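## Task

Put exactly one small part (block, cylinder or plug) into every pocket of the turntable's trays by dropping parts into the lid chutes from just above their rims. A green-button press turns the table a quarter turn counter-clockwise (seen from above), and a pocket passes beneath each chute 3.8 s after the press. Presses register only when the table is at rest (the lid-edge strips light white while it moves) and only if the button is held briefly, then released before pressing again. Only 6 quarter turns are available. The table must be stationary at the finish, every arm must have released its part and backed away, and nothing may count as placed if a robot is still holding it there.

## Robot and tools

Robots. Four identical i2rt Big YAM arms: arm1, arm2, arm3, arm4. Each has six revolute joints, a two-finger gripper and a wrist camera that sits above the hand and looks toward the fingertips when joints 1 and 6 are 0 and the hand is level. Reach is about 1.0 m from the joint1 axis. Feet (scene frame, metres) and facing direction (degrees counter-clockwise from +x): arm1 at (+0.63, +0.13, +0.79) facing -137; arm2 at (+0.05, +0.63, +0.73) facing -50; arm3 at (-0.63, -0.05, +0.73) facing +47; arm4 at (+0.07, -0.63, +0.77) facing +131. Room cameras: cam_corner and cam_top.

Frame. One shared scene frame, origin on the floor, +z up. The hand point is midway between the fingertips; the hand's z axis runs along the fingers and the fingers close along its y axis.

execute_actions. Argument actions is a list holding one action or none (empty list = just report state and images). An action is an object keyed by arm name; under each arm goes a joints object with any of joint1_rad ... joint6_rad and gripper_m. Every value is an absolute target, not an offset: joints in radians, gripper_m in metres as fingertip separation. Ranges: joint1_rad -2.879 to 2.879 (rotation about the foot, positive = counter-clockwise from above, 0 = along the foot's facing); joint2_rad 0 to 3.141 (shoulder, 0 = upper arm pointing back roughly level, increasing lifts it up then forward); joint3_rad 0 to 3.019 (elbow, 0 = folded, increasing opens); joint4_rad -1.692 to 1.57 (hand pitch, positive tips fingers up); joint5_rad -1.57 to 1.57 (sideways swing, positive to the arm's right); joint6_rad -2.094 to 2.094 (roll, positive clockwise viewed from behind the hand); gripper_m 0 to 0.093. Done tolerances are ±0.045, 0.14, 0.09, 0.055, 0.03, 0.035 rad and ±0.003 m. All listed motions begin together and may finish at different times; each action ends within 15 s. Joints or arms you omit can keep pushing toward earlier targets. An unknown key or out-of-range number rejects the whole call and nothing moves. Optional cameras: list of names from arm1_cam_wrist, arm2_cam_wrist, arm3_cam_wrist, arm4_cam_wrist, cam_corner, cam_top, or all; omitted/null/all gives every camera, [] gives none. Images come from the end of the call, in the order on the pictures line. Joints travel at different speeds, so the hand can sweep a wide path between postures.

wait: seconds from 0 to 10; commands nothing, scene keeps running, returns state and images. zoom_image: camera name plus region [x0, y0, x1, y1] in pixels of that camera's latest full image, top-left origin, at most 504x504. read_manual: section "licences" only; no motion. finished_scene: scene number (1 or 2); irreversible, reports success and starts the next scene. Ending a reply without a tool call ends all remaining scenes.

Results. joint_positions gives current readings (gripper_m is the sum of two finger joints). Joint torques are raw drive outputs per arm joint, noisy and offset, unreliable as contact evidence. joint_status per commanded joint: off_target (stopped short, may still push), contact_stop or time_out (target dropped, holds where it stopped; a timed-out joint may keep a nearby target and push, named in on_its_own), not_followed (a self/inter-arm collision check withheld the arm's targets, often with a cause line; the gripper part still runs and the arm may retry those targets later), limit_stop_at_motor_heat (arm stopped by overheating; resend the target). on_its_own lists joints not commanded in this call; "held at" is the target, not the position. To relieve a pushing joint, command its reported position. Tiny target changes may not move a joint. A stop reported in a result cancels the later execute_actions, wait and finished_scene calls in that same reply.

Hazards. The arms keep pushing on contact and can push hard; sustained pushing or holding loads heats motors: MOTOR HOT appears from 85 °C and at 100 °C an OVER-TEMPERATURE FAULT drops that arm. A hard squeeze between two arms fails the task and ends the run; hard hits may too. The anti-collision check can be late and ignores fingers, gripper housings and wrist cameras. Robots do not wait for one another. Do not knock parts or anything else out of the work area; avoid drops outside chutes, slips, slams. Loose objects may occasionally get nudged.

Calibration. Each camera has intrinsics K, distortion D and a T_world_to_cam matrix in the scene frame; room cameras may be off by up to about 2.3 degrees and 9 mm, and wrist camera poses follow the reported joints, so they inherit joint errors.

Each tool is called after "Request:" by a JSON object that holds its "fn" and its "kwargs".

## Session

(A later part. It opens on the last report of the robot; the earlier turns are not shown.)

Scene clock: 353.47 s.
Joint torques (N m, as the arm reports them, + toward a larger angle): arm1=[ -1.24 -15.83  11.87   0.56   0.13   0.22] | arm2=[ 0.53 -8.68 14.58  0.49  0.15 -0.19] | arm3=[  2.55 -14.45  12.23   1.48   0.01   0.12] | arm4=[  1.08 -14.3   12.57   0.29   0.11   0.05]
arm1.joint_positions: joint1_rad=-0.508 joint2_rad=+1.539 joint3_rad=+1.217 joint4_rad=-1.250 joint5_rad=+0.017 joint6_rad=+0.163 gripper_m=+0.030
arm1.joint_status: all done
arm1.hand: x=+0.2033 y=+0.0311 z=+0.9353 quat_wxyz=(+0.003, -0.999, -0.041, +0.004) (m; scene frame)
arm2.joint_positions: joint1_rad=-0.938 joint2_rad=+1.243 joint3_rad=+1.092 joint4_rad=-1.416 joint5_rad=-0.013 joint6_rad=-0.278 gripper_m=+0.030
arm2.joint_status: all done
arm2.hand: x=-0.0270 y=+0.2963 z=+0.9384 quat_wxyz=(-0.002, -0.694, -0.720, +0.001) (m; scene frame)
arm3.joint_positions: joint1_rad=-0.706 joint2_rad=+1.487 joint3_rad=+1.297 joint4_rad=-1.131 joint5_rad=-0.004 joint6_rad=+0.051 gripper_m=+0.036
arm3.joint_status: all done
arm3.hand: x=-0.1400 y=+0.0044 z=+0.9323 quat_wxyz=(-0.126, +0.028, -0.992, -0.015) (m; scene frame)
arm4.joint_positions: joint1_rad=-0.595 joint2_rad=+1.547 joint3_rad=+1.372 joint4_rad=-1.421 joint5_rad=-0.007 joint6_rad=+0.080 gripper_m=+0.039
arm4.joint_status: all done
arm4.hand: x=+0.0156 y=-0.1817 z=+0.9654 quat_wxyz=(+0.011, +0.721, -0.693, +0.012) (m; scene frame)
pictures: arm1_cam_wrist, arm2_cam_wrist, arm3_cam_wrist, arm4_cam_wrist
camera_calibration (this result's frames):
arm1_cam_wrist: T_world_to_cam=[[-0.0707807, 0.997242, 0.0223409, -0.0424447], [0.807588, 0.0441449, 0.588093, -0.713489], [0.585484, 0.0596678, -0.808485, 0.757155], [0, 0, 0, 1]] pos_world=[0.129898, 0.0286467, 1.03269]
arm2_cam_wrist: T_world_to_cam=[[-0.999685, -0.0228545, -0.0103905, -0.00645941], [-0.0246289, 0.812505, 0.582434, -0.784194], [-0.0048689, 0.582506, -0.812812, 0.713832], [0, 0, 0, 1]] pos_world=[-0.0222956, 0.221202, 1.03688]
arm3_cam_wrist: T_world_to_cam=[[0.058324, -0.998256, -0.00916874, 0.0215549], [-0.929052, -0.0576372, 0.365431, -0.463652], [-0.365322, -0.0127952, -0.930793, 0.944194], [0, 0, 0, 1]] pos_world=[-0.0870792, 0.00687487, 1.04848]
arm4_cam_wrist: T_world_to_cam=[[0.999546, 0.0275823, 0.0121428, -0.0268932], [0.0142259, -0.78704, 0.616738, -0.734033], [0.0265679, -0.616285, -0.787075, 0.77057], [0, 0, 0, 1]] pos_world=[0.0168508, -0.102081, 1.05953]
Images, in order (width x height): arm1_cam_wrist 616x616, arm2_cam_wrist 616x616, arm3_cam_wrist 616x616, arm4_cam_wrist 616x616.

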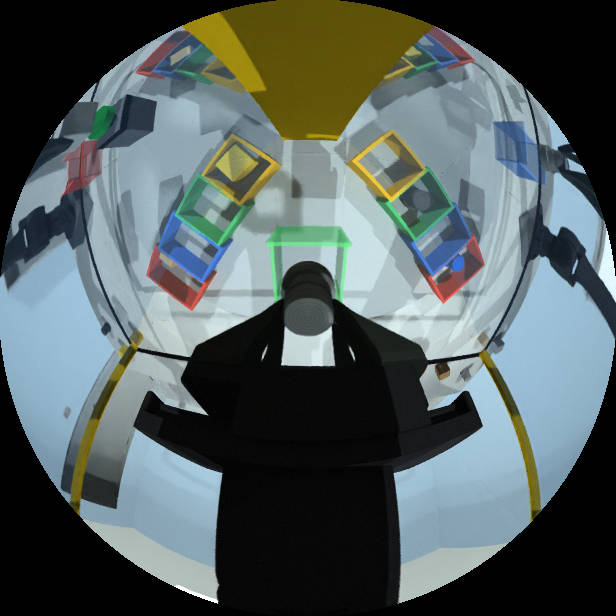

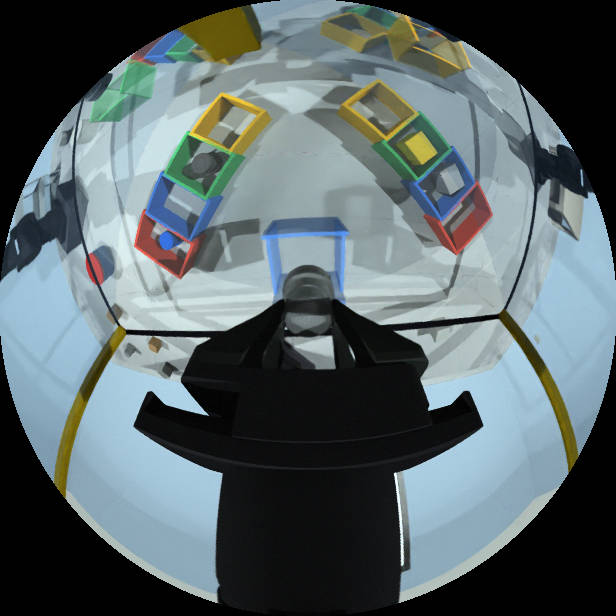

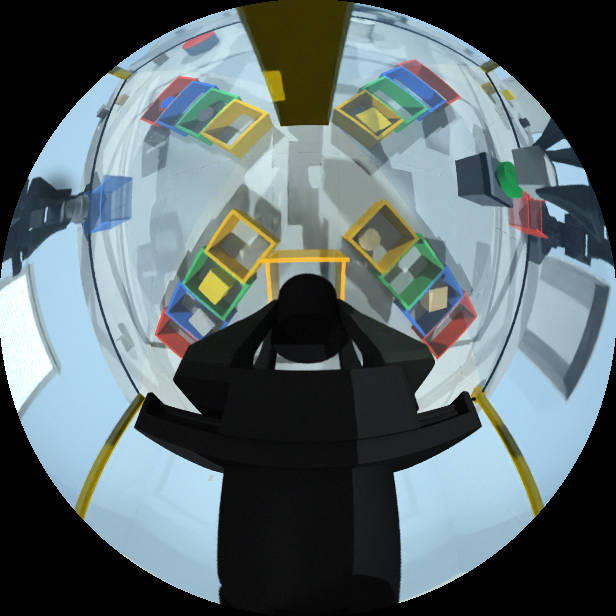

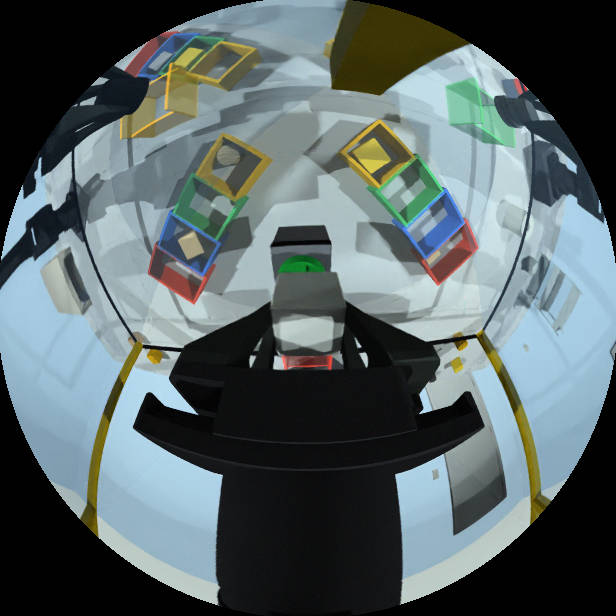

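Request:
{"fn": "execute_actions", "kwargs": {"actions": [{"arm4":{"joints":{"joint2_rad":1.51,"joint3_rad":1.465,"joint4_rad":-1.415}}}], "cameras": []}}

Request:
{"fn": "execute_actions", "kwargs": {"actions": [{"arm4":{"joints":{"joint2_rad":1.56,"joint3_rad":1.28,"joint4_rad":-1.28}}}], "cameras": ["cam_top"]}}

Request:
{"fn": "execute_actions", "kwargs": {"actions": [{"arm4":{"joints":{"joint1_rad":-0.561,"joint2_rad":1.185,"joint3_rad":0.955,"joint4_rad":-1.34}}}], "cameras": []}}

Request:
{"fn": "wait", "kwargs": {"seconds": 1.7}}

Request:
{"fn": "execute_actions", "kwargs": {"actions": [{"arm1":{"joints":{"gripper_m":0.06}},"arm2":{"joints":{"gripper_m":0.06}},"arm3":{"joints":{"gripper_m":0.06}},"arm4":{"joints":{"gripper_m":0.06}}}], "cameras": []}}

Request:
{"fn": "execute_actions", "kwargs": {"actions": [{"arm1":{"joints":{"joint2_rad":1.115,"joint3_rad":1.0,"joint4_rad":-1.46}},"arm2":{"joints":{"joint2_rad":1.115,"joint3_rad":1.08,"joint4_rad":-1.53}},"arm3":{"joints":{"joint2_rad":0.8,"joint3_rad":0.8,"joint4_rad":-1.55}},"arm4":{"joints":{"joint2_rad":0.8,"joint3_rad":0.8,"joint4_rad":-1.55}}}], "cameras": []}}

Request:
{"fn": "execute_actions", "kwargs": {"actions": [{"arm1":{"joints":{"joint1_rad":1.066,"joint6_rad":-0.4,"gripper_m":0.093}},"arm2":{"joints":{"joint1_rad":-1.968,"joint6_rad":0,"gripper_m":0.093}},"arm3":{"joints":{"joint1_rad":-2.206,"joint6_rad":0,"gripper_m":0.093}},"arm4":{"joints":{"joint1_rad":-2.416,"joint6_rad":0,"gripper_m":0.093}}}], "cameras": ["arm2_cam_wrist","cam_top"]}}

Scene clock: 374.03 s.
Joint torques (N m, as the arm reports them, + toward a larger angle): arm1=[ -1.26 -15.53  11.88   0.57   0.13   0.22] | arm2=[ 0.67 -8.5  14.59  0.46  0.16 -0.2 ] | arm3=[  2.17 -14.68  12.27   1.62   0.     0.09] | arm4=[  0.93 -14.65  12.47   0.45   0.12   0.01]
arm1.joint_positions: joint1_rad=-0.508 joint2_rad=+1.539 joint3_rad=+1.217 joint4_rad=-1.250 joint5_rad=+0.017 joint6_rad=+0.163 gripper_m=+0.030
arm1.joint_status: not commanded
arm1.hand: x=+0.2033 y=+0.0311 z=+0.9353 quat_wxyz=(+0.003, -0.999, -0.041, +0.004) (m; scene frame)
arm2.joint_positions: joint1_rad=-0.938 joint2_rad=+1.243 joint3_rad=+1.092 joint4_rad=-1.416 joint5_rad=-0.013 joint6_rad=-0.278 gripper_m=+0.030
arm2.joint_status: not commanded
arm2.hand: x=-0.0270 y=+0.2963 z=+0.9384 quat_wxyz=(-0.002, -0.694, -0.720, +0.001) (m; scene frame)
arm3.joint_positions: joint1_rad=-0.706 joint2_rad=+1.487 joint3_rad=+1.297 joint4_rad=-1.131 joint5_rad=-0.004 joint6_rad=+0.051 gripper_m=+0.036
arm3.joint_status: not commanded
arm3.hand: x=-0.1400 y=+0.0044 z=+0.9323 quat_wxyz=(-0.126, +0.028, -0.992, -0.015) (m; scene frame)
arm4.joint_positions: joint1_rad=-0.595 joint2_rad=+1.532 joint3_rad=+1.398 joint4_rad=-1.421 joint5_rad=-0.007 joint6_rad=+0.080 gripper_m=+0.039
arm4.joint_status: all done
arm4.hand: x=+0.0147 y=-0.1746 z=+0.9819 quat_wxyz=(-0.002, +0.721, -0.693, -0.004) (m; scene frame)
pictures: none
No camera images: the call's "cameras" was empty. Leave "cameras" out to get every camera's image.

Scene clock: 374.87 s.
Joint torques (N m, as the arm reports them, + toward a larger angle): arm1=[ -1.3  -15.69  11.89   0.57   0.13   0.23] | arm2=[ 0.77 -8.39 14.57  0.42  0.14 -0.19] | arm3=[  2.55 -14.53  12.26   1.56  -0.01   0.08] | arm4=[  1.16 -12.53   5.44   0.8    0.06   0.  ]
arm1.joint_positions: joint1_rad=-0.508 joint2_rad=+1.539 joint3_rad=+1.217 joint4_rad=-1.250 joint5_rad=+0.017 joint6_rad=+0.163 gripper_m=+0.030
arm1.joint_status: not commanded
arm1.hand: x=+0.2033 y=+0.0311 z=+0.9353 quat_wxyz=(+0.003, -0.999, -0.041, +0.004) (m; scene frame)
arm2.joint_positions: joint1_rad=-0.938 joint2_rad=+1.243 joint3_rad=+1.092 joint4_rad=-1.416 joint5_rad=-0.013 joint6_rad=-0.278 gripper_m=+0.030
arm2.joint_status: not commanded
arm2.hand: x=-0.0270 y=+0.2963 z=+0.9384 quat_wxyz=(-0.002, -0.694, -0.720, +0.001) (m; scene frame)
arm3.joint_positions: joint1_rad=-0.706 joint2_rad=+1.487 joint3_rad=+1.297 joint4_rad=-1.131 joint5_rad=-0.004 joint6_rad=+0.051 gripper_m=+0.036
arm3.joint_status: not commanded
arm3.hand: x=-0.1400 y=+0.0044 z=+0.9323 quat_wxyz=(-0.126, +0.028, -0.992, -0.015) (m; scene frame)
arm4.joint_positions: joint1_rad=-0.595 joint2_rad=+1.543 joint3_rad=+1.310 joint4_rad=-1.293 joint5_rad=-0.007 joint6_rad=+0.080 gripper_m=+0.039
arm4.joint_status: all done
arm4.hand: x=+0.0145 y=-0.1705 z=+0.9444 quat_wxyz=(-0.011, +0.721, -0.693, -0.016) (m; scene frame)
pictures: cam_top
Images, in order (width x height): cam_top 896x504.

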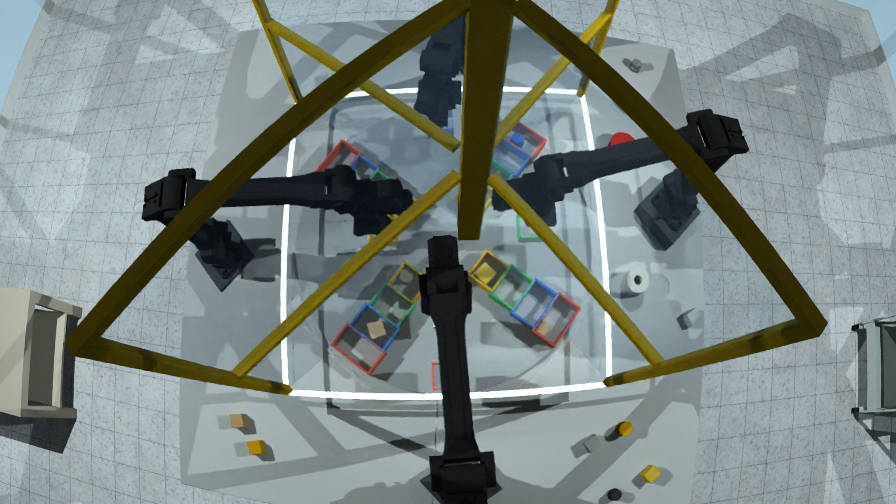

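Scene clock: 376.07 s.
Joint torques (N m, as the arm reports them, + toward a larger angle): arm1=[ -1.23 -15.58  11.87   0.57   0.13   0.23] | arm2=[ 0.64 -8.25 14.63  0.43  0.15 -0.18] | arm3=[  2.02 -14.61  12.14   1.64   0.02   0.09] | arm4=[ 1.1  -8.24  7.7  -0.34  0.08  0.  ]
arm1.joint_positions: joint1_rad=-0.508 joint2_rad=+1.539 joint3_rad=+1.217 joint4_rad=-1.250 joint5_rad=+0.017 joint6_rad=+0.163 gripper_m=+0.030
arm1.joint_status: not commanded
arm1.hand: x=+0.2033 y=+0.0311 z=+0.9353 quat_wxyz=(+0.003, -0.999, -0.041, +0.004) (m; scene frame)
arm2.joint_positions: joint1_rad=-0.938 joint2_rad=+1.243 joint3_rad=+1.092 joint4_rad=-1.416 joint5_rad=-0.013 joint6_rad=-0.278 gripper_m=+0.030
arm2.joint_status: not commanded
arm2.hand: x=-0.0270 y=+0.2963 z=+0.9384 quat_wxyz=(-0.002, -0.694, -0.720, +0.001) (m; scene frame)
arm3.joint_positions: joint1_rad=-0.706 joint2_rad=+1.487 joint3_rad=+1.297 joint4_rad=-1.131 joint5_rad=-0.004 joint6_rad=+0.051 gripper_m=+0.036
arm3.joint_status: not commanded
arm3.hand: x=-0.1400 y=+0.0044 z=+0.9323 quat_wxyz=(-0.126, +0.028, -0.992, -0.015) (m; scene frame)
arm4.joint_positions: joint1_rad=-0.565 joint2_rad=+1.192 joint3_rad=+0.950 joint4_rad=-1.334 joint5_rad=-0.007 joint6_rad=+0.081 gripper_m=+0.039
arm4.joint_status: all done
arm4.hand: x=+0.0225 y=-0.3184 z=+0.9382 quat_wxyz=(+0.005, +0.731, -0.682, +0.004) (m; scene frame)
pictures: none
No camera images: the call's "cameras" was empty. Leave "cameras" out to get every camera's image.

Scene clock: 377.77 s.
Joint torques (N m, as the arm reports them, + toward a larger angle): arm1=[ -1.2  -15.59  11.88   0.58   0.12   0.22] | arm2=[ 0.73 -8.43 14.59  0.43  0.17 -0.19] | arm3=[  2.48 -14.58  12.31   1.57  -0.02   0.07] | arm4=[ 0.98 -8.02  7.87 -0.25  0.11  0.03]
arm1.joint_positions: joint1_rad=-0.508 joint2_rad=+1.539 joint3_rad=+1.217 joint4_rad=-1.250 joint5_rad=+0.017 joint6_rad=+0.163 gripper_m=+0.030
arm1.joint_status: not commanded
arm1.hand: x=+0.2033 y=+0.0311 z=+0.9353 quat_wxyz=(+0.003, -0.999, -0.041, +0.004) (m; scene frame)
arm2.joint_positions: joint1_rad=-0.938 joint2_rad=+1.243 joint3_rad=+1.092 joint4_rad=-1.416 joint5_rad=-0.013 joint6_rad=-0.278 gripper_m=+0.030
arm2.joint_status: not commanded
arm2.hand: x=-0.0270 y=+0.2963 z=+0.9384 quat_wxyz=(-0.002, -0.694, -0.720, +0.001) (m; scene frame)
arm3.joint_positions: joint1_rad=-0.706 joint2_rad=+1.487 joint3_rad=+1.297 joint4_rad=-1.131 joint5_rad=-0.004 joint6_rad=+0.051 gripper_m=+0.036
arm3.joint_status: not commanded
arm3.hand: x=-0.1400 y=+0.0044 z=+0.9323 quat_wxyz=(-0.126, +0.028, -0.992, -0.015) (m; scene frame)
arm4.joint_positions: joint1_rad=-0.565 joint2_rad=+1.192 joint3_rad=+0.950 joint4_rad=-1.334 joint5_rad=-0.007 joint6_rad=+0.081 gripper_m=+0.039
arm4.joint_status: all done
arm4.hand: x=+0.0225 y=-0.3184 z=+0.9382 quat_wxyz=(+0.005, +0.731, -0.682, +0.004) (m; scene frame)
wait: 1.70 s; at rest by 0.27 s
pictures: arm1_cam_wrist, arm2_cam_wrist, arm3_cam_wrist, arm4_cam_wrist, cam_corner, cam_top
camera_calibration (this result's frames):
arm1_cam_wrist: T_world_to_cam=[[-0.0707807, 0.997242, 0.0223409, -0.0424447], [0.807588, 0.0441449, 0.588093, -0.713489], [0.585484, 0.0596678, -0.808485, 0.757155], [0, 0, 0, 1]] pos_world=[0.129898, 0.0286467, 1.03269]
arm2_cam_wrist: T_world_to_cam=[[-0.999685, -0.0228545, -0.0103905, -0.00645941], [-0.0246289, 0.812505, 0.582434, -0.784194], [-0.0048689, 0.582506, -0.812812, 0.713832], [0, 0, 0, 1]] pos_world=[-0.0222956, 0.221202, 1.03688]
arm3_cam_wrist: T_world_to_cam=[[0.058324, -0.998256, -0.00916874, 0.0215549], [-0.929052, -0.0576372, 0.365431, -0.463652], [-0.365322, -0.0127952, -0.930793, 0.944194], [0, 0, 0, 1]] pos_world=[-0.0870792, 0.00687487, 1.04848]
arm4_cam_wrist: T_world_to_cam=[[0.998287, 0.0575617, 0.0104318, -0.0185172], [0.0397705, -0.798577, 0.600577, -0.81404], [0.0429008, -0.599134, -0.799499, 0.681426], [0, 0, 0, 1]] pos_world=[0.0216265, -0.240743, 1.03389]
Images, in order (width x height): arm1_cam_wrist 616x616, arm2_cam_wrist 616x616, arm3_cam_wrist 616x616, arm4_cam_wrist 616x616, cam_corner 896x504, cam_top 896x504.

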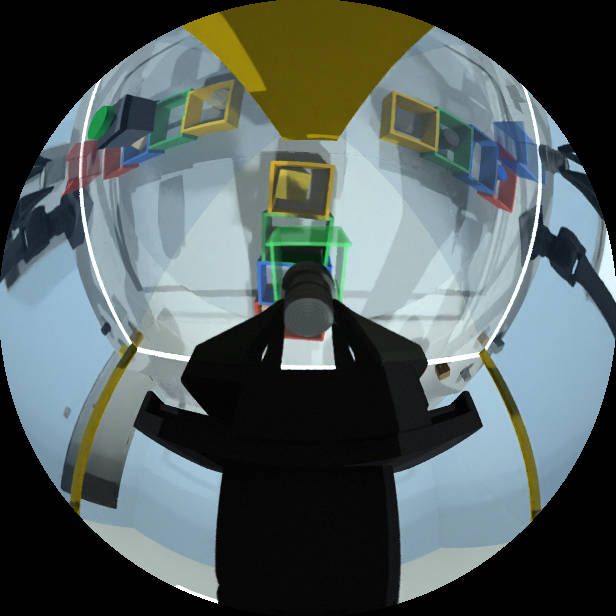

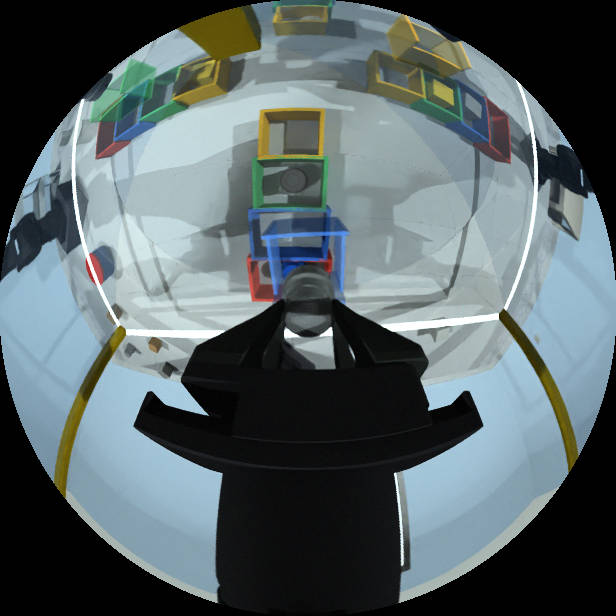

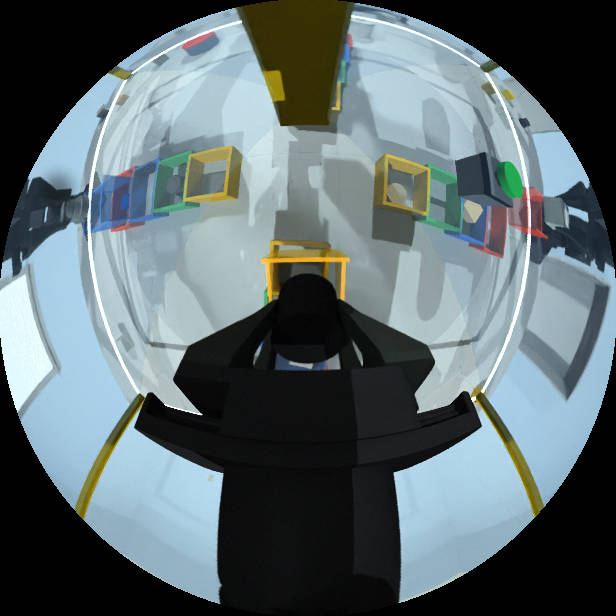

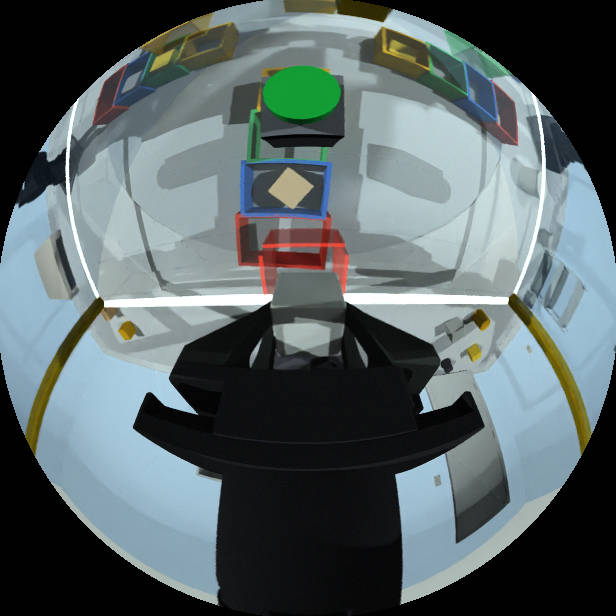

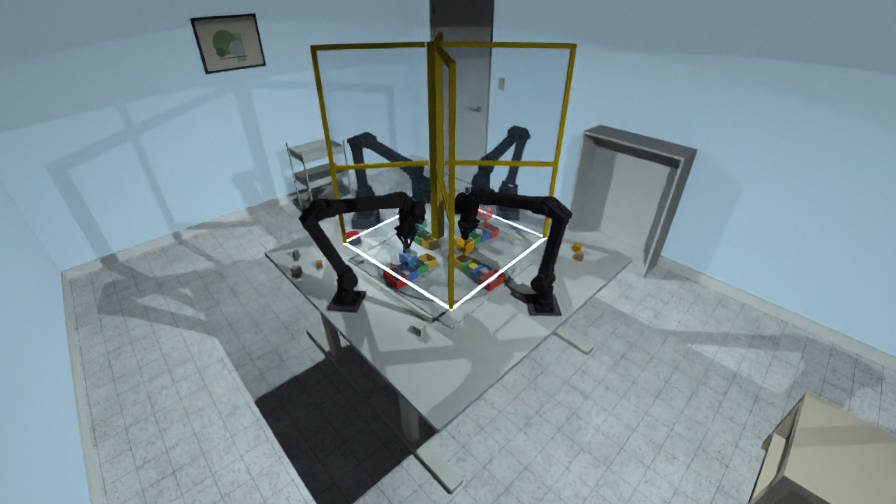

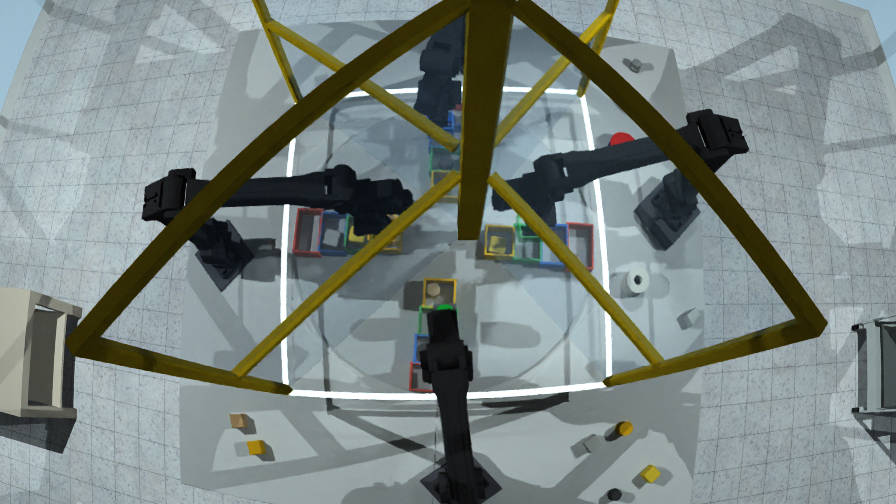

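Scene clock: 378.37 s.
Joint torques (N m, as the arm reports them, + toward a larger angle): arm1=[ -1.26 -15.56  11.89   0.59   0.13   0.22] | arm2=[ 0.48 -8.64 14.65  0.43  0.14 -0.18] | arm3=[  2.11 -14.64  12.18   1.51   0.01   0.07] | arm4=[ 0.7  -7.98  7.87 -0.25  0.09  0.03]
arm1.joint_positions: joint1_rad=-0.508 joint2_rad=+1.538 joint3_rad=+1.217 joint4_rad=-1.250 joint5_rad=+0.017 joint6_rad=+0.163 gripper_m=+0.060
arm1.joint_status: all done
arm1.hand: x=+0.2033 y=+0.0311 z=+0.9354 quat_wxyz=(+0.003, -0.999, -0.041, +0.004) (m; scene frame)
arm2.joint_positions: joint1_rad=-0.938 joint2_rad=+1.243 joint3_rad=+1.092 joint4_rad=-1.416 joint5_rad=-0.013 joint6_rad=-0.278 gripper_m=+0.060
arm2.joint_status: all done
arm2.hand: x=-0.0270 y=+0.2963 z=+0.9384 quat_wxyz=(-0.002, -0.694, -0.720, +0.001) (m; scene frame)
arm3.joint_positions: joint1_rad=-0.706 joint2_rad=+1.486 joint3_rad=+1.297 joint4_rad=-1.131 joint5_rad=-0.004 joint6_rad=+0.051 gripper_m=+0.060
arm3.joint_status: all done
arm3.hand: x=-0.1401 y=+0.0044 z=+0.9328 quat_wxyz=(-0.127, +0.028, -0.991, -0.015) (m; scene frame)
arm4.joint_positions: joint1_rad=-0.565 joint2_rad=+1.192 joint3_rad=+0.950 joint4_rad=-1.334 joint5_rad=-0.007 joint6_rad=+0.081 gripper_m=+0.060
arm4.joint_status: all done
arm4.hand: x=+0.0225 y=-0.3184 z=+0.9382 quat_wxyz=(+0.005, +0.731, -0.682, +0.004) (m; scene frame)
pictures: none
No camera images: the call's "cameras" was empty. Leave "cameras" out to get every camera's image.

Scene clock: 379.63 s.
Joint torques (N m, as the arm reports them, + toward a larger angle): arm1=[-1.3  -5.21  9.6  -0.17  0.13  0.22] | arm2=[ 0.5  -6.03  9.15  0.    0.14 -0.19] | arm3=[ 2.49 -1.76  7.88  0.19  0.    0.07] | arm4=[ 0.57 -2.04  8.39 -0.23  0.06  0.01]
arm1.joint_positions: joint1_rad=-0.508 joint2_rad=+1.104 joint3_rad=+0.996 joint4_rad=-1.449 joint5_rad=+0.017 joint6_rad=+0.163 gripper_m=+0.060
arm1.joint_status: all done
arm1.hand: x=+0.3439 y=+0.0669 z=+1.0019 quat_wxyz=(+0.001, -0.999, -0.041, +0.011) (m; scene frame)
arm2.joint_positions: joint1_rad=-0.938 joint2_rad=+1.108 joint3_rad=+1.085 joint4_rad=-1.524 joint5_rad=-0.013 joint6_rad=-0.278 gripper_m=+0.060
arm2.joint_status: all done
arm2.hand: x=-0.0167 y=+0.3364 z=+0.9761 quat_wxyz=(-0.007, -0.694, -0.720, +0.010) (m; scene frame)
arm3.joint_positions: joint1_rad=-0.706 joint2_rad=+0.799 joint3_rad=+0.801 joint4_rad=-1.541 joint5_rad=-0.004 joint6_rad=+0.051 gripper_m=+0.060
arm3.joint_status: all done
arm3.hand: x=-0.4358 y=-0.0273 z=+0.9322 quat_wxyz=(-0.018, +0.028, -0.999, -0.006) (m; scene frame)
arm4.joint_positions: joint1_rad=-0.565 joint2_rad=+0.793 joint3_rad=+0.795 joint4_rad=-1.539 joint5_rad=-0.007 joint6_rad=+0.081 gripper_m=+0.060
arm4.joint_status: all done
arm4.hand: x=+0.0404 y=-0.4365 z=+0.9719 quat_wxyz=(-0.007, +0.731, -0.682, -0.011) (m; scene frame)
pictures: none
No camera images: the call's "cameras" was empty. Leave "cameras" out to get every camera's image.

Scene clock: 381.57 s.
Joint torques (N m, as the arm reports them, + toward a larger angle): arm1=[-0.33 -6.1   9.61 -0.21  0.09 -0.02] | arm2=[ 0.5  -5.8   9.22  0.03  0.16  0.14] | arm3=[ 0.72 -1.76  7.8   0.16 -0.04 -0.06] | arm4=[ 0.25 -1.76  8.1  -0.27  0.06 -0.21]
arm1.joint_positions: joint1_rad=+1.059 joint2_rad=+1.111 joint3_rad=+0.996 joint4_rad=-1.449 joint5_rad=+0.017 joint6_rad=-0.387 gripper_m=+0.093
arm1.joint_status: all done
arm1.hand: x=+0.6985 y=-0.1527 z=+1.0009 quat_wxyz=(+0.004, -0.454, -0.891, +0.014) (m; scene frame)
arm2.joint_positions: joint1_rad=-1.966 joint2_rad=+1.108 joint3_rad=+1.085 joint4_rad=-1.524 joint5_rad=-0.013 joint6_rad=-0.014 gripper_m=+0.093
arm2.joint_status: all done
arm2.hand: x=-0.2335 y=+0.5384 z=+0.9789 quat_wxyz=(-0.006, -0.988, -0.157, +0.016) (m; scene frame)
arm3.joint_positions: joint1_rad=-2.197 joint2_rad=+0.799 joint3_rad=+0.801 joint4_rad=-1.541 joint5_rad=-0.003 joint6_rad=+0.009 gripper_m=+0.093
arm3.joint_status: all done
arm3.hand: x=-0.5944 y=-0.2412 z=+0.9305 quat_wxyz=(-0.013, -0.642, -0.767, +0.006) (m; scene frame)
arm4.joint_positions: joint1_rad=-2.412 joint2_rad=+0.794 joint3_rad=+0.795 joint4_rad=-1.539 joint5_rad=-0.007 joint6_rad=+0.009 gripper_m=+0.093
arm4.joint_status: all done
arm4.hand: x=+0.2635 y=-0.6525 z=+0.9742 quat_wxyz=(-0.019, -0.068, -0.998, +0.000) (m; scene frame)
pictures: arm2_cam_wrist, cam_top
camera_calibration (this result's frames):
arm2_cam_wrist: T_world_to_cam=[[-0.297248, 0.954661, -0.0163208, -0.563468], [0.789648, 0.255406, 0.557875, -0.495486], [0.53675, 0.152939, -0.829765, 0.979072], [0, 0, 0, 1]] pos_world=[-0.301747, 0.514733, 1.07962]
Images, in order (width x height): arm2_cam_wrist 616x616, cam_top 896x504.

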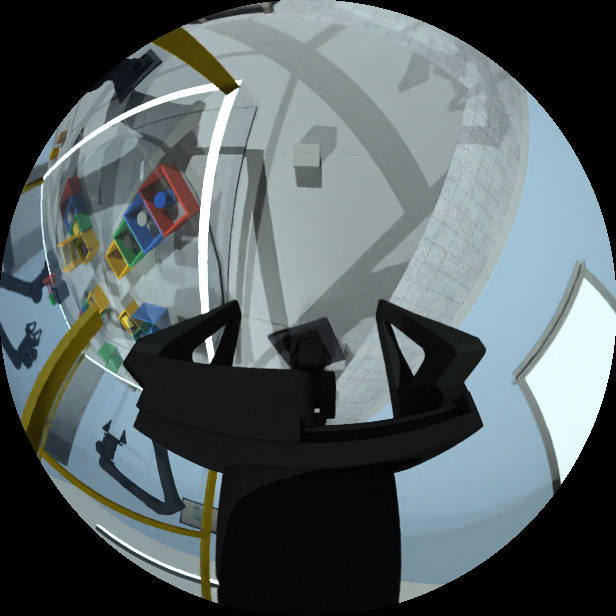

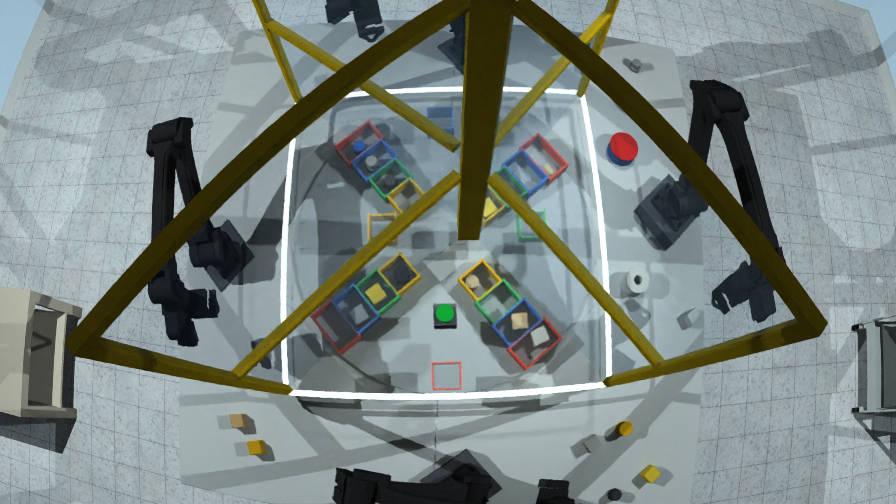

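Request:
{"fn": "execute_actions", "kwargs": {"actions": [{"arm1":{"joints":{"joint2_rad":1.41,"joint3_rad":0.683,"joint4_rad":-0.818}},"arm2":{"joints":{"joint2_rad":1.572,"joint3_rad":1.047,"joint4_rad":-1.036}},"arm3":{"joints":{"joint2_rad":1.705,"joint3_rad":1.26,"joint4_rad":-1.074}},"arm4":{"joints":{"joint2_rad":1.675,"joint3_rad":1.105,"joint4_rad":-0.94}}}], "cameras": ["arm1_cam_wrist","arm2_cam_wrist","arm3_cam_wrist","arm4_cam_wrist"]}}

Scene clock: 387.53 s.
Joint torques (N m, as the arm reports them, + toward a larger angle): arm1=[ -0.26 -10.39   8.6    0.88   0.09  -0.02] | arm2=[  0.24 -11.7    8.43   0.45   0.17   0.15] | arm3=[  0.67 -16.69   8.68   1.1   -0.05  -0.06] | arm4=[  0.22 -13.99   7.92   0.78   0.11  -0.18]
arm1.joint_positions: joint1_rad=+1.059 joint2_rad=+1.424 joint3_rad=+0.662 joint4_rad=-0.833 joint5_rad=+0.017 joint6_rad=-0.387 gripper_m=+0.093
arm1.joint_status: all done
arm1.hand: x=+0.6994 y=-0.1631 z=+0.7960 quat_wxyz=(+0.014, -0.454, -0.891, +0.002) (m; scene frame)
arm2.joint_positions: joint1_rad=-1.966 joint2_rad=+1.577 joint3_rad=+1.046 joint4_rad=-1.045 joint5_rad=-0.013 joint6_rad=-0.014 gripper_m=+0.093
arm2.joint_status: all done
arm2.hand: x=-0.3490 y=+0.5036 z=+0.8041 quat_wxyz=(-0.004, -0.988, -0.157, +0.002) (m; scene frame)
arm3.joint_positions: joint1_rad=-2.197 joint2_rad=+1.717 joint3_rad=+1.234 joint4_rad=-1.085 joint5_rad=-0.003 joint6_rad=+0.009 gripper_m=+0.093
arm3.joint_status: all done
arm3.hand: x=-0.5408 y=-0.5226 z=+0.7967 quat_wxyz=(-0.002, -0.642, -0.767, -0.004) (m; scene frame)
arm4.joint_positions: joint1_rad=-2.412 joint2_rad=+1.691 joint3_rad=+1.084 joint4_rad=-0.955 joint5_rad=-0.007 joint6_rad=+0.009 gripper_m=+0.093
arm4.joint_status: all done
arm4.hand: x=+0.5183 y=-0.6858 z=+0.8078 quat_wxyz=(-0.008, -0.068, -0.998, +0.000) (m; scene frame)
pictures: arm1_cam_wrist, arm2_cam_wrist, arm3_cam_wrist, arm4_cam_wrist
camera_calibration (this result's frames):
arm1_cam_wrist: T_world_to_cam=[[-0.814752, -0.578802, 0.0341709, 0.44336], [-0.440797, 0.65662, 0.612004, -0.069666], [-0.376667, 0.483569, -0.790116, 1.09312], [0, 0, 0, 1]] pos_world=[0.742262, -0.226238, 0.891178]
arm2_cam_wrist: T_world_to_cam=[[-0.296639, 0.95485, -0.0163425, -0.567299], [0.773911, 0.250384, 0.581696, -0.320047], [0.559524, 0.159906, -0.813242, 0.892506], [0, 0, 0, 1]] pos_world=[-0.419974, 0.479103, 0.902722]
arm3_cam_wrist: T_world_to_cam=[[-0.983754, -0.17946, 0.00465572, -0.629025], [-0.142322, 0.795457, 0.58906, -0.123793], [-0.109416, 0.578828, -0.808076, 1.01464], [0, 0, 0, 1]] pos_world=[-0.525407, -0.601716, 0.895758]
arm4_cam_wrist: T_world_to_cam=[[-0.14776, -0.988974, 0.00985989, -0.614143], [-0.80632, 0.126232, 0.577853, 0.0423119], [-0.572726, 0.0774336, -0.816081, 1.1323], [0, 0, 0, 1]] pos_world=[0.591867, -0.70039, 0.905652]
Images, in order (width x height): arm1_cam_wrist 616x616, arm2_cam_wrist 616x616, arm3_cam_wrist 616x616, arm4_cam_wrist 616x616.

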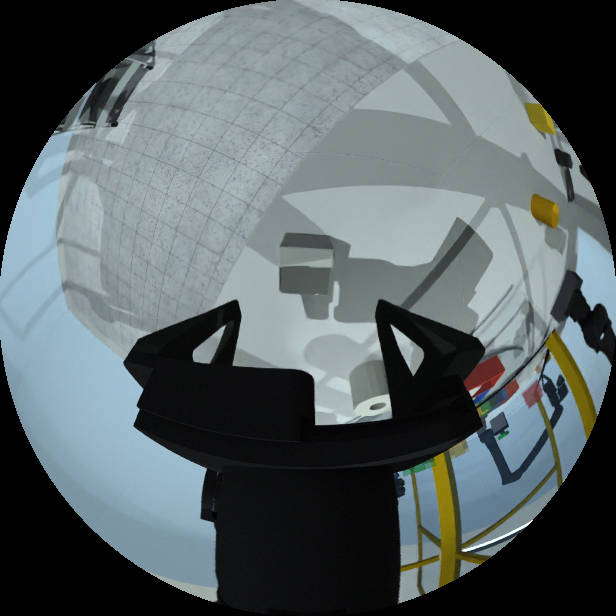

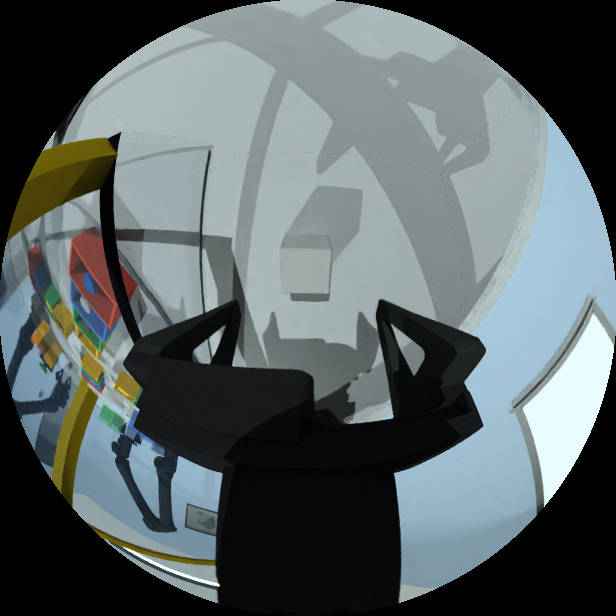

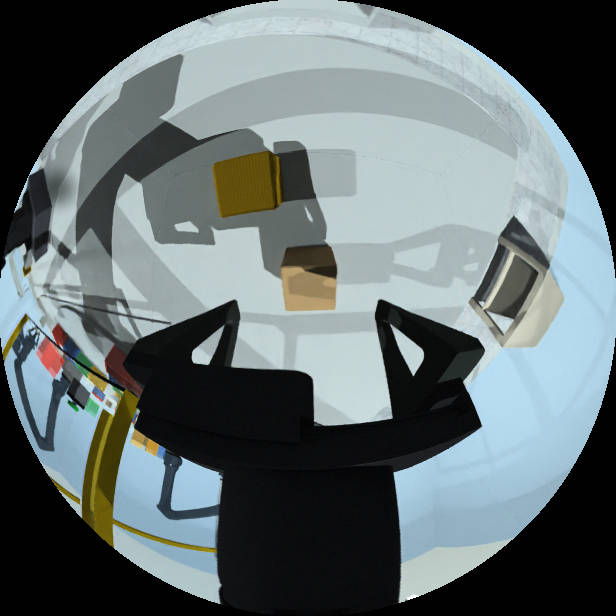

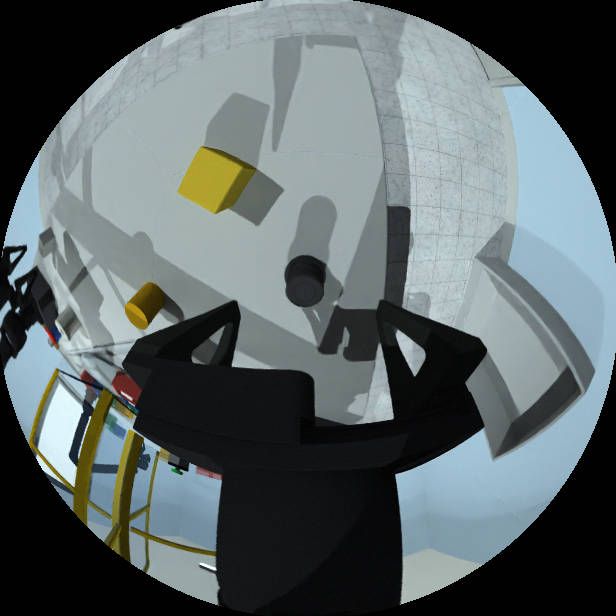

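Request:
{"fn": "execute_actions", "kwargs": {"actions": [{"arm1":{"joints":{"joint1_rad":1.078,"joint2_rad":1.545,"joint3_rad":0.64,"joint4_rad":-0.635}},"arm2":{"joints":{"joint2_rad":1.68,"joint3_rad":0.996,"joint4_rad":-0.883}},"arm3":{"joints":{"joint2_rad":1.784,"joint3_rad":1.188,"joint4_rad":-0.95}},"arm4":{"joints":{"joint2_rad":1.773,"joint3_rad":1.031,"joint4_rad":-0.804}}}], "cameras": []}}

Request:
{"fn": "execute_actions", "kwargs": {"actions": [{"arm1":{"joints":{"gripper_m":0.02}},"arm2":{"joints":{"gripper_m":0.02}},"arm3":{"joints":{"gripper_m":0.02}},"arm4":{"joints":{"gripper_m":0.015}}}], "cameras": []}}

Request:
{"fn": "execute_actions", "kwargs": {"actions": [{"arm1":{"joints":{"joint2_rad":1.115,"joint3_rad":1.0,"joint4_rad":-1.46}},"arm2":{"joints":{"joint2_rad":1.115,"joint3_rad":1.08,"joint4_rad":-1.53}},"arm3":{"joints":{"joint2_rad":0.8,"joint3_rad":0.82,"joint4_rad":-1.55}},"arm4":{"joints":{"joint2_rad":0.8,"joint3_rad":0.82,"joint4_rad":-1.55}}}], "cameras": []}}

Request:
{"fn": "execute_actions", "kwargs": {"actions": [{"arm1":{"joints":{"joint1_rad":-0.515,"joint6_rad":0.175}},"arm2":{"joints":{"joint1_rad":-0.936,"joint6_rad":-0.29}},"arm3":{"joints":{"joint1_rad":-0.695,"joint6_rad":0.06}},"arm4":{"joints":{"joint1_rad":-0.592}}}], "cameras": []}}

Request:
{"fn": "execute_actions", "kwargs": {"actions": [{"arm1":{"joints":{"joint2_rad":1.52,"joint3_rad":1.255,"joint4_rad":-1.243}},"arm2":{"joints":{"joint2_rad":1.24,"joint3_rad":1.15,"joint4_rad":-1.41}},"arm3":{"joints":{"joint2_rad":1.468,"joint3_rad":1.362,"joint4_rad":-1.12}},"arm4":{"joints":{"joint2_rad":1.515,"joint3_rad":1.455,"joint4_rad":-1.415}}}], "cameras": ["arm1_cam_wrist","arm2_cam_wrist","arm3_cam_wrist","arm4_cam_wrist"]}}

Scene clock: 409.20 s.
Joint torques (N m, as the arm reports them, + toward a larger angle): arm1=[  0.23 -10.     6.34   0.96   0.09  -0.01] | arm2=[  0.22 -12.07   7.36   0.52   0.15   0.14] | arm3=[  0.46 -15.9    6.65   1.22  -0.06  -0.08] | arm4=[  0.36 -15.     5.95   0.67   0.09  -0.18]
arm1.joint_positions: joint1_rad=+1.065 joint2_rad=+1.550 joint3_rad=+0.636 joint4_rad=-0.650 joint5_rad=+0.017 joint6_rad=-0.387 gripper_m=+0.093
arm1.joint_status: all done
arm1.hand: x=+0.7040 y=-0.1754 z=+0.7526 quat_wxyz=(+0.004, -0.451, -0.892, +0.014) (m; scene frame)
arm2.joint_positions: joint1_rad=-1.966 joint2_rad=+1.674 joint3_rad=+0.999 joint4_rad=-0.892 joint5_rad=-0.013 joint6_rad=-0.014 gripper_m=+0.093
arm2.joint_status: all done
arm2.hand: x=-0.3562 y=+0.5017 z=+0.7503 quat_wxyz=(-0.004, -0.988, -0.157, +0.006) (m; scene frame)
arm3.joint_positions: joint1_rad=-2.197 joint2_rad=+1.792 joint3_rad=+1.183 joint4_rad=-0.965 joint5_rad=-0.003 joint6_rad=+0.009 gripper_m=+0.093
arm3.joint_status: all done
arm3.hand: x=-0.5405 y=-0.5229 z=+0.7453 quat_wxyz=(+0.001, -0.642, -0.767, -0.006) (m; scene frame)
arm4.joint_positions: joint1_rad=-2.412 joint2_rad=+1.789 joint3_rad=+1.026 joint4_rad=-0.818 joint5_rad=-0.007 joint6_rad=+0.009 gripper_m=+0.093
arm4.joint_status: all done
arm4.hand: x=+0.5116 y=-0.6852 z=+0.7488 quat_wxyz=(+0.002, -0.068, -0.998, -0.001) (m; scene frame)
pictures: none
No camera images: the call's "cameras" was empty. Leave "cameras" out to get every camera's image.

Scene clock: 409.87 s.
Joint torques (N m, as the arm reports them, + toward a larger angle): arm1=[  0.19 -10.32   6.37   0.96   0.09   0.  ] | arm2=[  0.18 -11.66   7.43   0.54   0.15   0.13] | arm3=[  0.64 -16.84   6.71   1.21  -0.07  -0.07] | arm4=[ -0.06 -14.36   5.9    0.68   0.08  -0.26]
arm1.joint_positions: joint1_rad=+1.065 joint2_rad=+1.550 joint3_rad=+0.636 joint4_rad=-0.650 joint5_rad=+0.017 joint6_rad=-0.388 gripper_m=+0.039
arm1.joint_status: gripper_m off_target (ended at +0.039, target +0.020)
arm1.hand: x=+0.7040 y=-0.1754 z=+0.7526 quat_wxyz=(+0.004, -0.451, -0.892, +0.014) (m; scene frame)
arm2.joint_positions: joint1_rad=-1.966 joint2_rad=+1.674 joint3_rad=+0.999 joint4_rad=-0.892 joint5_rad=-0.013 joint6_rad=-0.013 gripper_m=+0.039
arm2.joint_status: gripper_m off_target (ended at +0.039, target +0.020)
arm2.hand: x=-0.3562 y=+0.5017 z=+0.7503 quat_wxyz=(-0.004, -0.988, -0.156, +0.006) (m; scene frame)
arm3.joint_positions: joint1_rad=-2.197 joint2_rad=+1.792 joint3_rad=+1.183 joint4_rad=-0.964 joint5_rad=-0.003 joint6_rad=+0.008 gripper_m=+0.039
arm3.joint_status: gripper_m off_target (ended at +0.039, target +0.020)
arm3.hand: x=-0.5404 y=-0.5231 z=+0.7453 quat_wxyz=(+0.000, -0.642, -0.767, -0.005) (m; scene frame)
arm4.joint_positions: joint1_rad=-2.412 joint2_rad=+1.789 joint3_rad=+1.026 joint4_rad=-0.818 joint5_rad=-0.007 joint6_rad=+0.009 gripper_m=+0.028
arm4.joint_status: gripper_m off_target (ended at +0.028, target +0.015)
arm4.hand: x=+0.5116 y=-0.6852 z=+0.7488 quat_wxyz=(+0.002, -0.068, -0.998, -0.001) (m; scene frame)
pictures: none
No camera images: the call's "cameras" was empty. Leave "cameras" out to get every camera's image.

Scene clock: 411.33 s.
Joint torques (N m, as the arm reports them, + toward a larger angle): arm1=[ 0.34 -5.25 10.2  -0.33  0.08  0.  ] | arm2=[ 0.48 -4.92 12.7  -0.09  0.15  0.14] | arm3=[ 0.86 -1.77  7.99  0.12 -0.08 -0.07] | arm4=[ 0.36 -2.04  8.32 -0.37  0.05 -0.16]
arm1.joint_positions: joint1_rad=+1.065 joint2_rad=+1.111 joint3_rad=+0.989 joint4_rad=-1.447 joint5_rad=+0.017 joint6_rad=-0.388 gripper_m=+0.039
arm1.joint_status: all done
arm1.hand: x=+0.6998 y=-0.1510 z=+0.9981 quat_wxyz=(+0.005, -0.451, -0.892, +0.013) (m; scene frame)
arm2.joint_positions: joint1_rad=-1.966 joint2_rad=+1.097 joint3_rad=+1.045 joint4_rad=-1.522 joint5_rad=-0.013 joint6_rad=-0.013 gripper_m=+0.039
arm2.joint_status: all done
arm2.hand: x=-0.2230 y=+0.5418 z=+0.9666 quat_wxyz=(-0.004, -0.988, -0.156, +0.003) (m; scene frame)
arm3.joint_positions: joint1_rad=-2.197 joint2_rad=+0.798 joint3_rad=+0.821 joint4_rad=-1.539 joint5_rad=-0.003 joint6_rad=+0.008 gripper_m=+0.039
arm3.joint_status: all done
arm3.hand: x=-0.5934 y=-0.2465 z=+0.9385 quat_wxyz=(-0.022, -0.641, -0.767, +0.013) (m; scene frame)
arm4.joint_positions: joint1_rad=-2.412 joint2_rad=+0.800 joint3_rad=+0.813 joint4_rad=-1.539 joint5_rad=-0.007 joint6_rad=+0.009 gripper_m=+0.028
arm4.joint_status: all done
arm4.hand: x=+0.2685 y=-0.6531 z=+0.9805 quat_wxyz=(-0.026, -0.067, -0.997, +0.001) (m; scene frame)
pictures: none
No camera images: the call's "cameras" was empty. Leave "cameras" out to get every camera's image.

Scene clock: 413.23 s.
Joint torques (N m, as the arm reports them, + toward a larger angle): arm1=[-1.33 -6.02 10.09 -0.32  0.13  0.23] | arm2=[ 0.74 -5.22 12.63 -0.08  0.15 -0.2 ] | arm3=[ 1.98 -1.56  7.94  0.09 -0.02  0.07] | arm4=[ 0.88 -2.54  8.33 -0.39  0.1  -0.17]
arm1.joint_positions: joint1_rad=-0.508 joint2_rad=+1.111 joint3_rad=+0.989 joint4_rad=-1.447 joint5_rad=+0.017 joint6_rad=+0.162 gripper_m=+0.039
arm1.joint_status: all done
arm1.hand: x=+0.3447 y=+0.0670 z=+0.9974 quat_wxyz=(+0.002, -0.999, -0.042, +0.005) (m; scene frame)
arm2.joint_positions: joint1_rad=-0.938 joint2_rad=+1.100 joint3_rad=+1.045 joint4_rad=-1.522 joint5_rad=-0.013 joint6_rad=-0.277 gripper_m=+0.039
arm2.joint_status: all done
arm2.hand: x=-0.0144 y=+0.3470 z=+0.9629 quat_wxyz=(+0.001, -0.695, -0.719, -0.003) (m; scene frame)
arm3.joint_positions: joint1_rad=-0.704 joint2_rad=+0.798 joint3_rad=+0.821 joint4_rad=-1.539 joint5_rad=-0.004 joint6_rad=+0.051 gripper_m=+0.039
arm3.joint_status: all done
arm3.hand: x=-0.4306 y=-0.0264 z=+0.9403 quat_wxyz=(-0.029, +0.029, -0.999, -0.007) (m; scene frame)
arm4.joint_positions: joint1_rad=-0.595 joint2_rad=+0.800 joint3_rad=+0.813 joint4_rad=-1.539 joint5_rad=-0.007 joint6_rad=+0.008 gripper_m=+0.028
arm4.joint_status: all done
arm4.hand: x=+0.0456 y=-0.4306 z=+0.9779 quat_wxyz=(-0.012, +0.745, -0.666, -0.015) (m; scene frame)
pictures: none
No camera images: the call's "cameras" was empty. Leave "cameras" out to get every camera's image.

Scene clock: 414.77 s.
Joint torques (N m, as the arm reports them, + toward a larger angle): arm1=[ -1.27 -15.35  11.76   0.63   0.12   0.23] | arm2=[ 0.72 -8.36 13.83  0.56  0.13 -0.2 ] | arm3=[  2.18 -14.41  12.21   1.63   0.     0.06] | arm4=[  0.74 -14.6   12.48   0.35   0.1   -0.14]
arm1.joint_positions: joint1_rad=-0.508 joint2_rad=+1.534 joint3_rad=+1.220 joint4_rad=-1.251 joint5_rad=+0.017 joint6_rad=+0.162 gripper_m=+0.039
arm1.joint_status: all done
arm1.hand: x=+0.2028 y=+0.0308 z=+0.9381 quat_wxyz=(+0.002, -0.999, -0.042, +0.007) (m; scene frame)
arm2.joint_positions: joint1_rad=-0.938 joint2_rad=+1.240 joint3_rad=+1.101 joint4_rad=-1.418 joint5_rad=-0.013 joint6_rad=-0.277 gripper_m=+0.039
arm2.joint_status: all done
arm2.hand: x=-0.0277 y=+0.2944 z=+0.9429 quat_wxyz=(-0.004, -0.695, -0.719, +0.006) (m; scene frame)
arm3.joint_positions: joint1_rad=-0.704 joint2_rad=+1.483 joint3_rad=+1.303 joint4_rad=-1.132 joint5_rad=-0.004 joint6_rad=+0.051 gripper_m=+0.039
arm3.joint_status: all done
arm3.hand: x=-0.1389 y=+0.0054 z=+0.9367 quat_wxyz=(-0.130, +0.029, -0.991, -0.015) (m; scene frame)
arm4.joint_positions: joint1_rad=-0.595 joint2_rad=+1.534 joint3_rad=+1.389 joint4_rad=-1.422 joint5_rad=-0.007 joint6_rad=+0.008 gripper_m=+0.028
arm4.joint_status: all done
arm4.hand: x=+0.0151 y=-0.1775 z=+0.9776 quat_wxyz=(+0.002, +0.745, -0.667, +0.000) (m; scene frame)
pictures: arm1_cam_wrist, arm2_cam_wrist, arm3_cam_wrist, arm4_cam_wrist
camera_calibration (this result's frames):
arm1_cam_wrist: T_world_to_cam=[[-0.0717316, 0.997197, 0.0212961, -0.0410937], [0.811008, 0.0458829, 0.583234, -0.71092], [0.580621, 0.0591076, -0.812025, 0.764155], [0, 0, 0, 1]] pos_world=[0.129929, 0.0284302, 1.03602]
arm2_cam_wrist: T_world_to_cam=[[-0.99974, -0.0215442, -0.00750717, -0.0102382], [-0.0219521, 0.818751, 0.573729, -0.778914], [-0.00621401, 0.573744, -0.819011, 0.727005], [0, 0, 0, 1]] pos_world=[-0.0228167, 0.220401, 1.04223]
arm3_cam_wrist: T_world_to_cam=[[0.0602643, -0.998137, -0.00956779, 0.0232174], [-0.931963, -0.0596968, 0.357605, -0.457227], [-0.35751, -0.012634, -0.933824, 0.952617], [0, 0, 0, 1]] pos_world=[-0.0869482, 0.00791444, 1.05331]
arm4_cam_wrist: T_world_to_cam=[[0.995049, 0.0989576, 0.00916711, -0.0109501], [0.0742698, -0.801743, 0.593037, -0.718603], [0.0660351, -0.58942, -0.805123, 0.804515], [0, 0, 0, 1]] pos_world=[0.0111401, -0.100854, 1.07399]
Images, in order (width x height): arm1_cam_wrist 616x616, arm2_cam_wrist 616x616, arm3_cam_wrist 616x616, arm4_cam_wrist 616x616.

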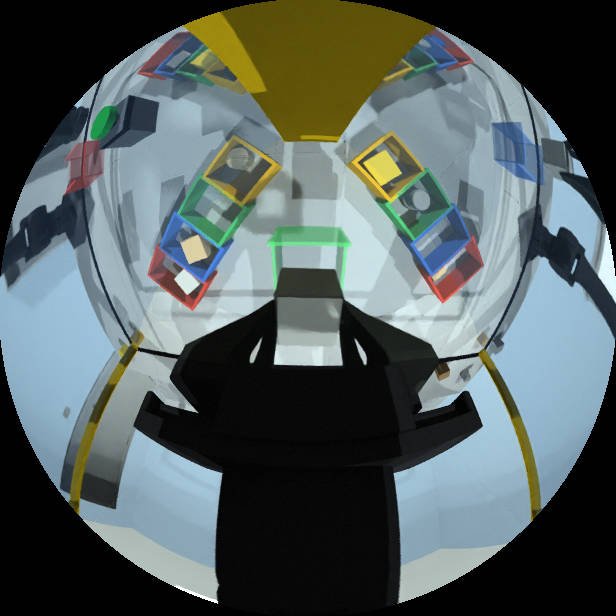

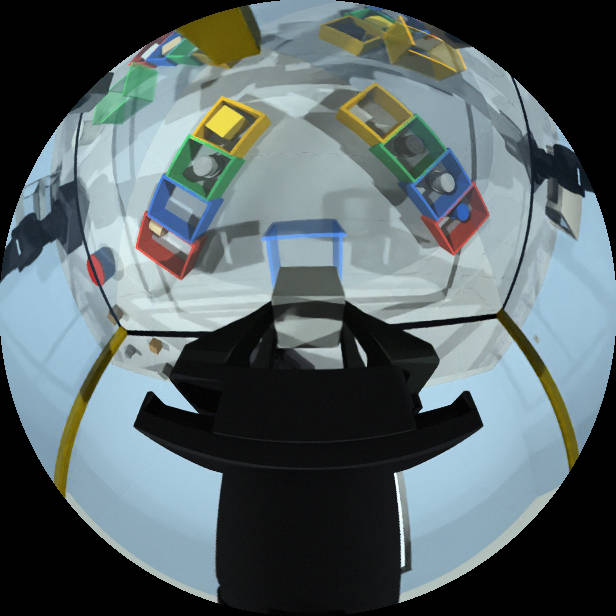

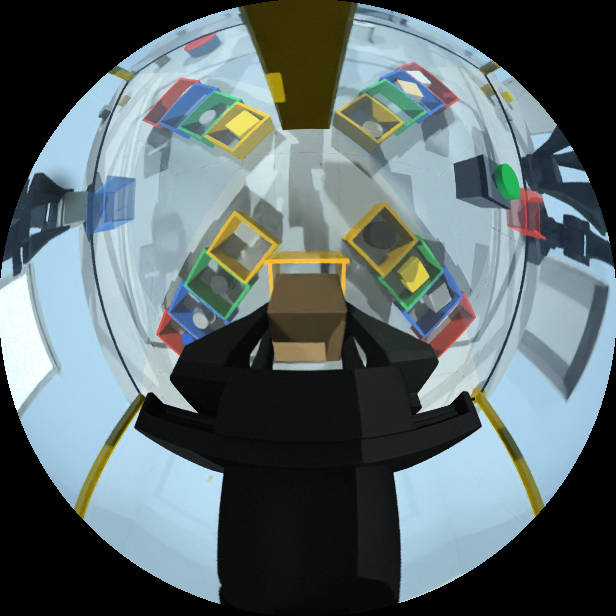

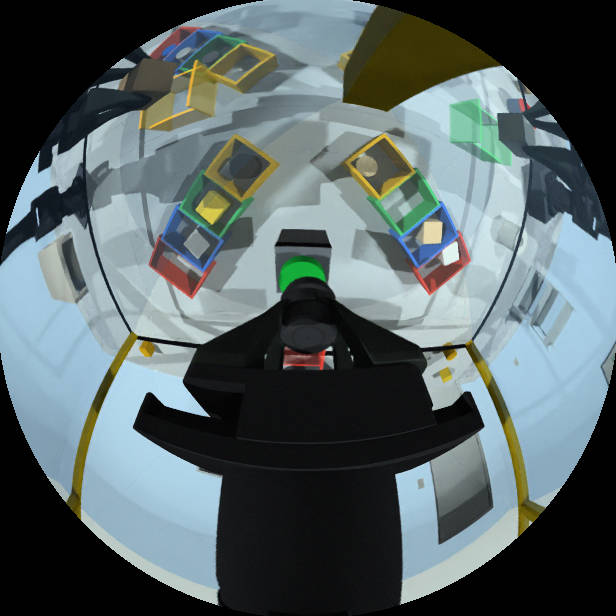

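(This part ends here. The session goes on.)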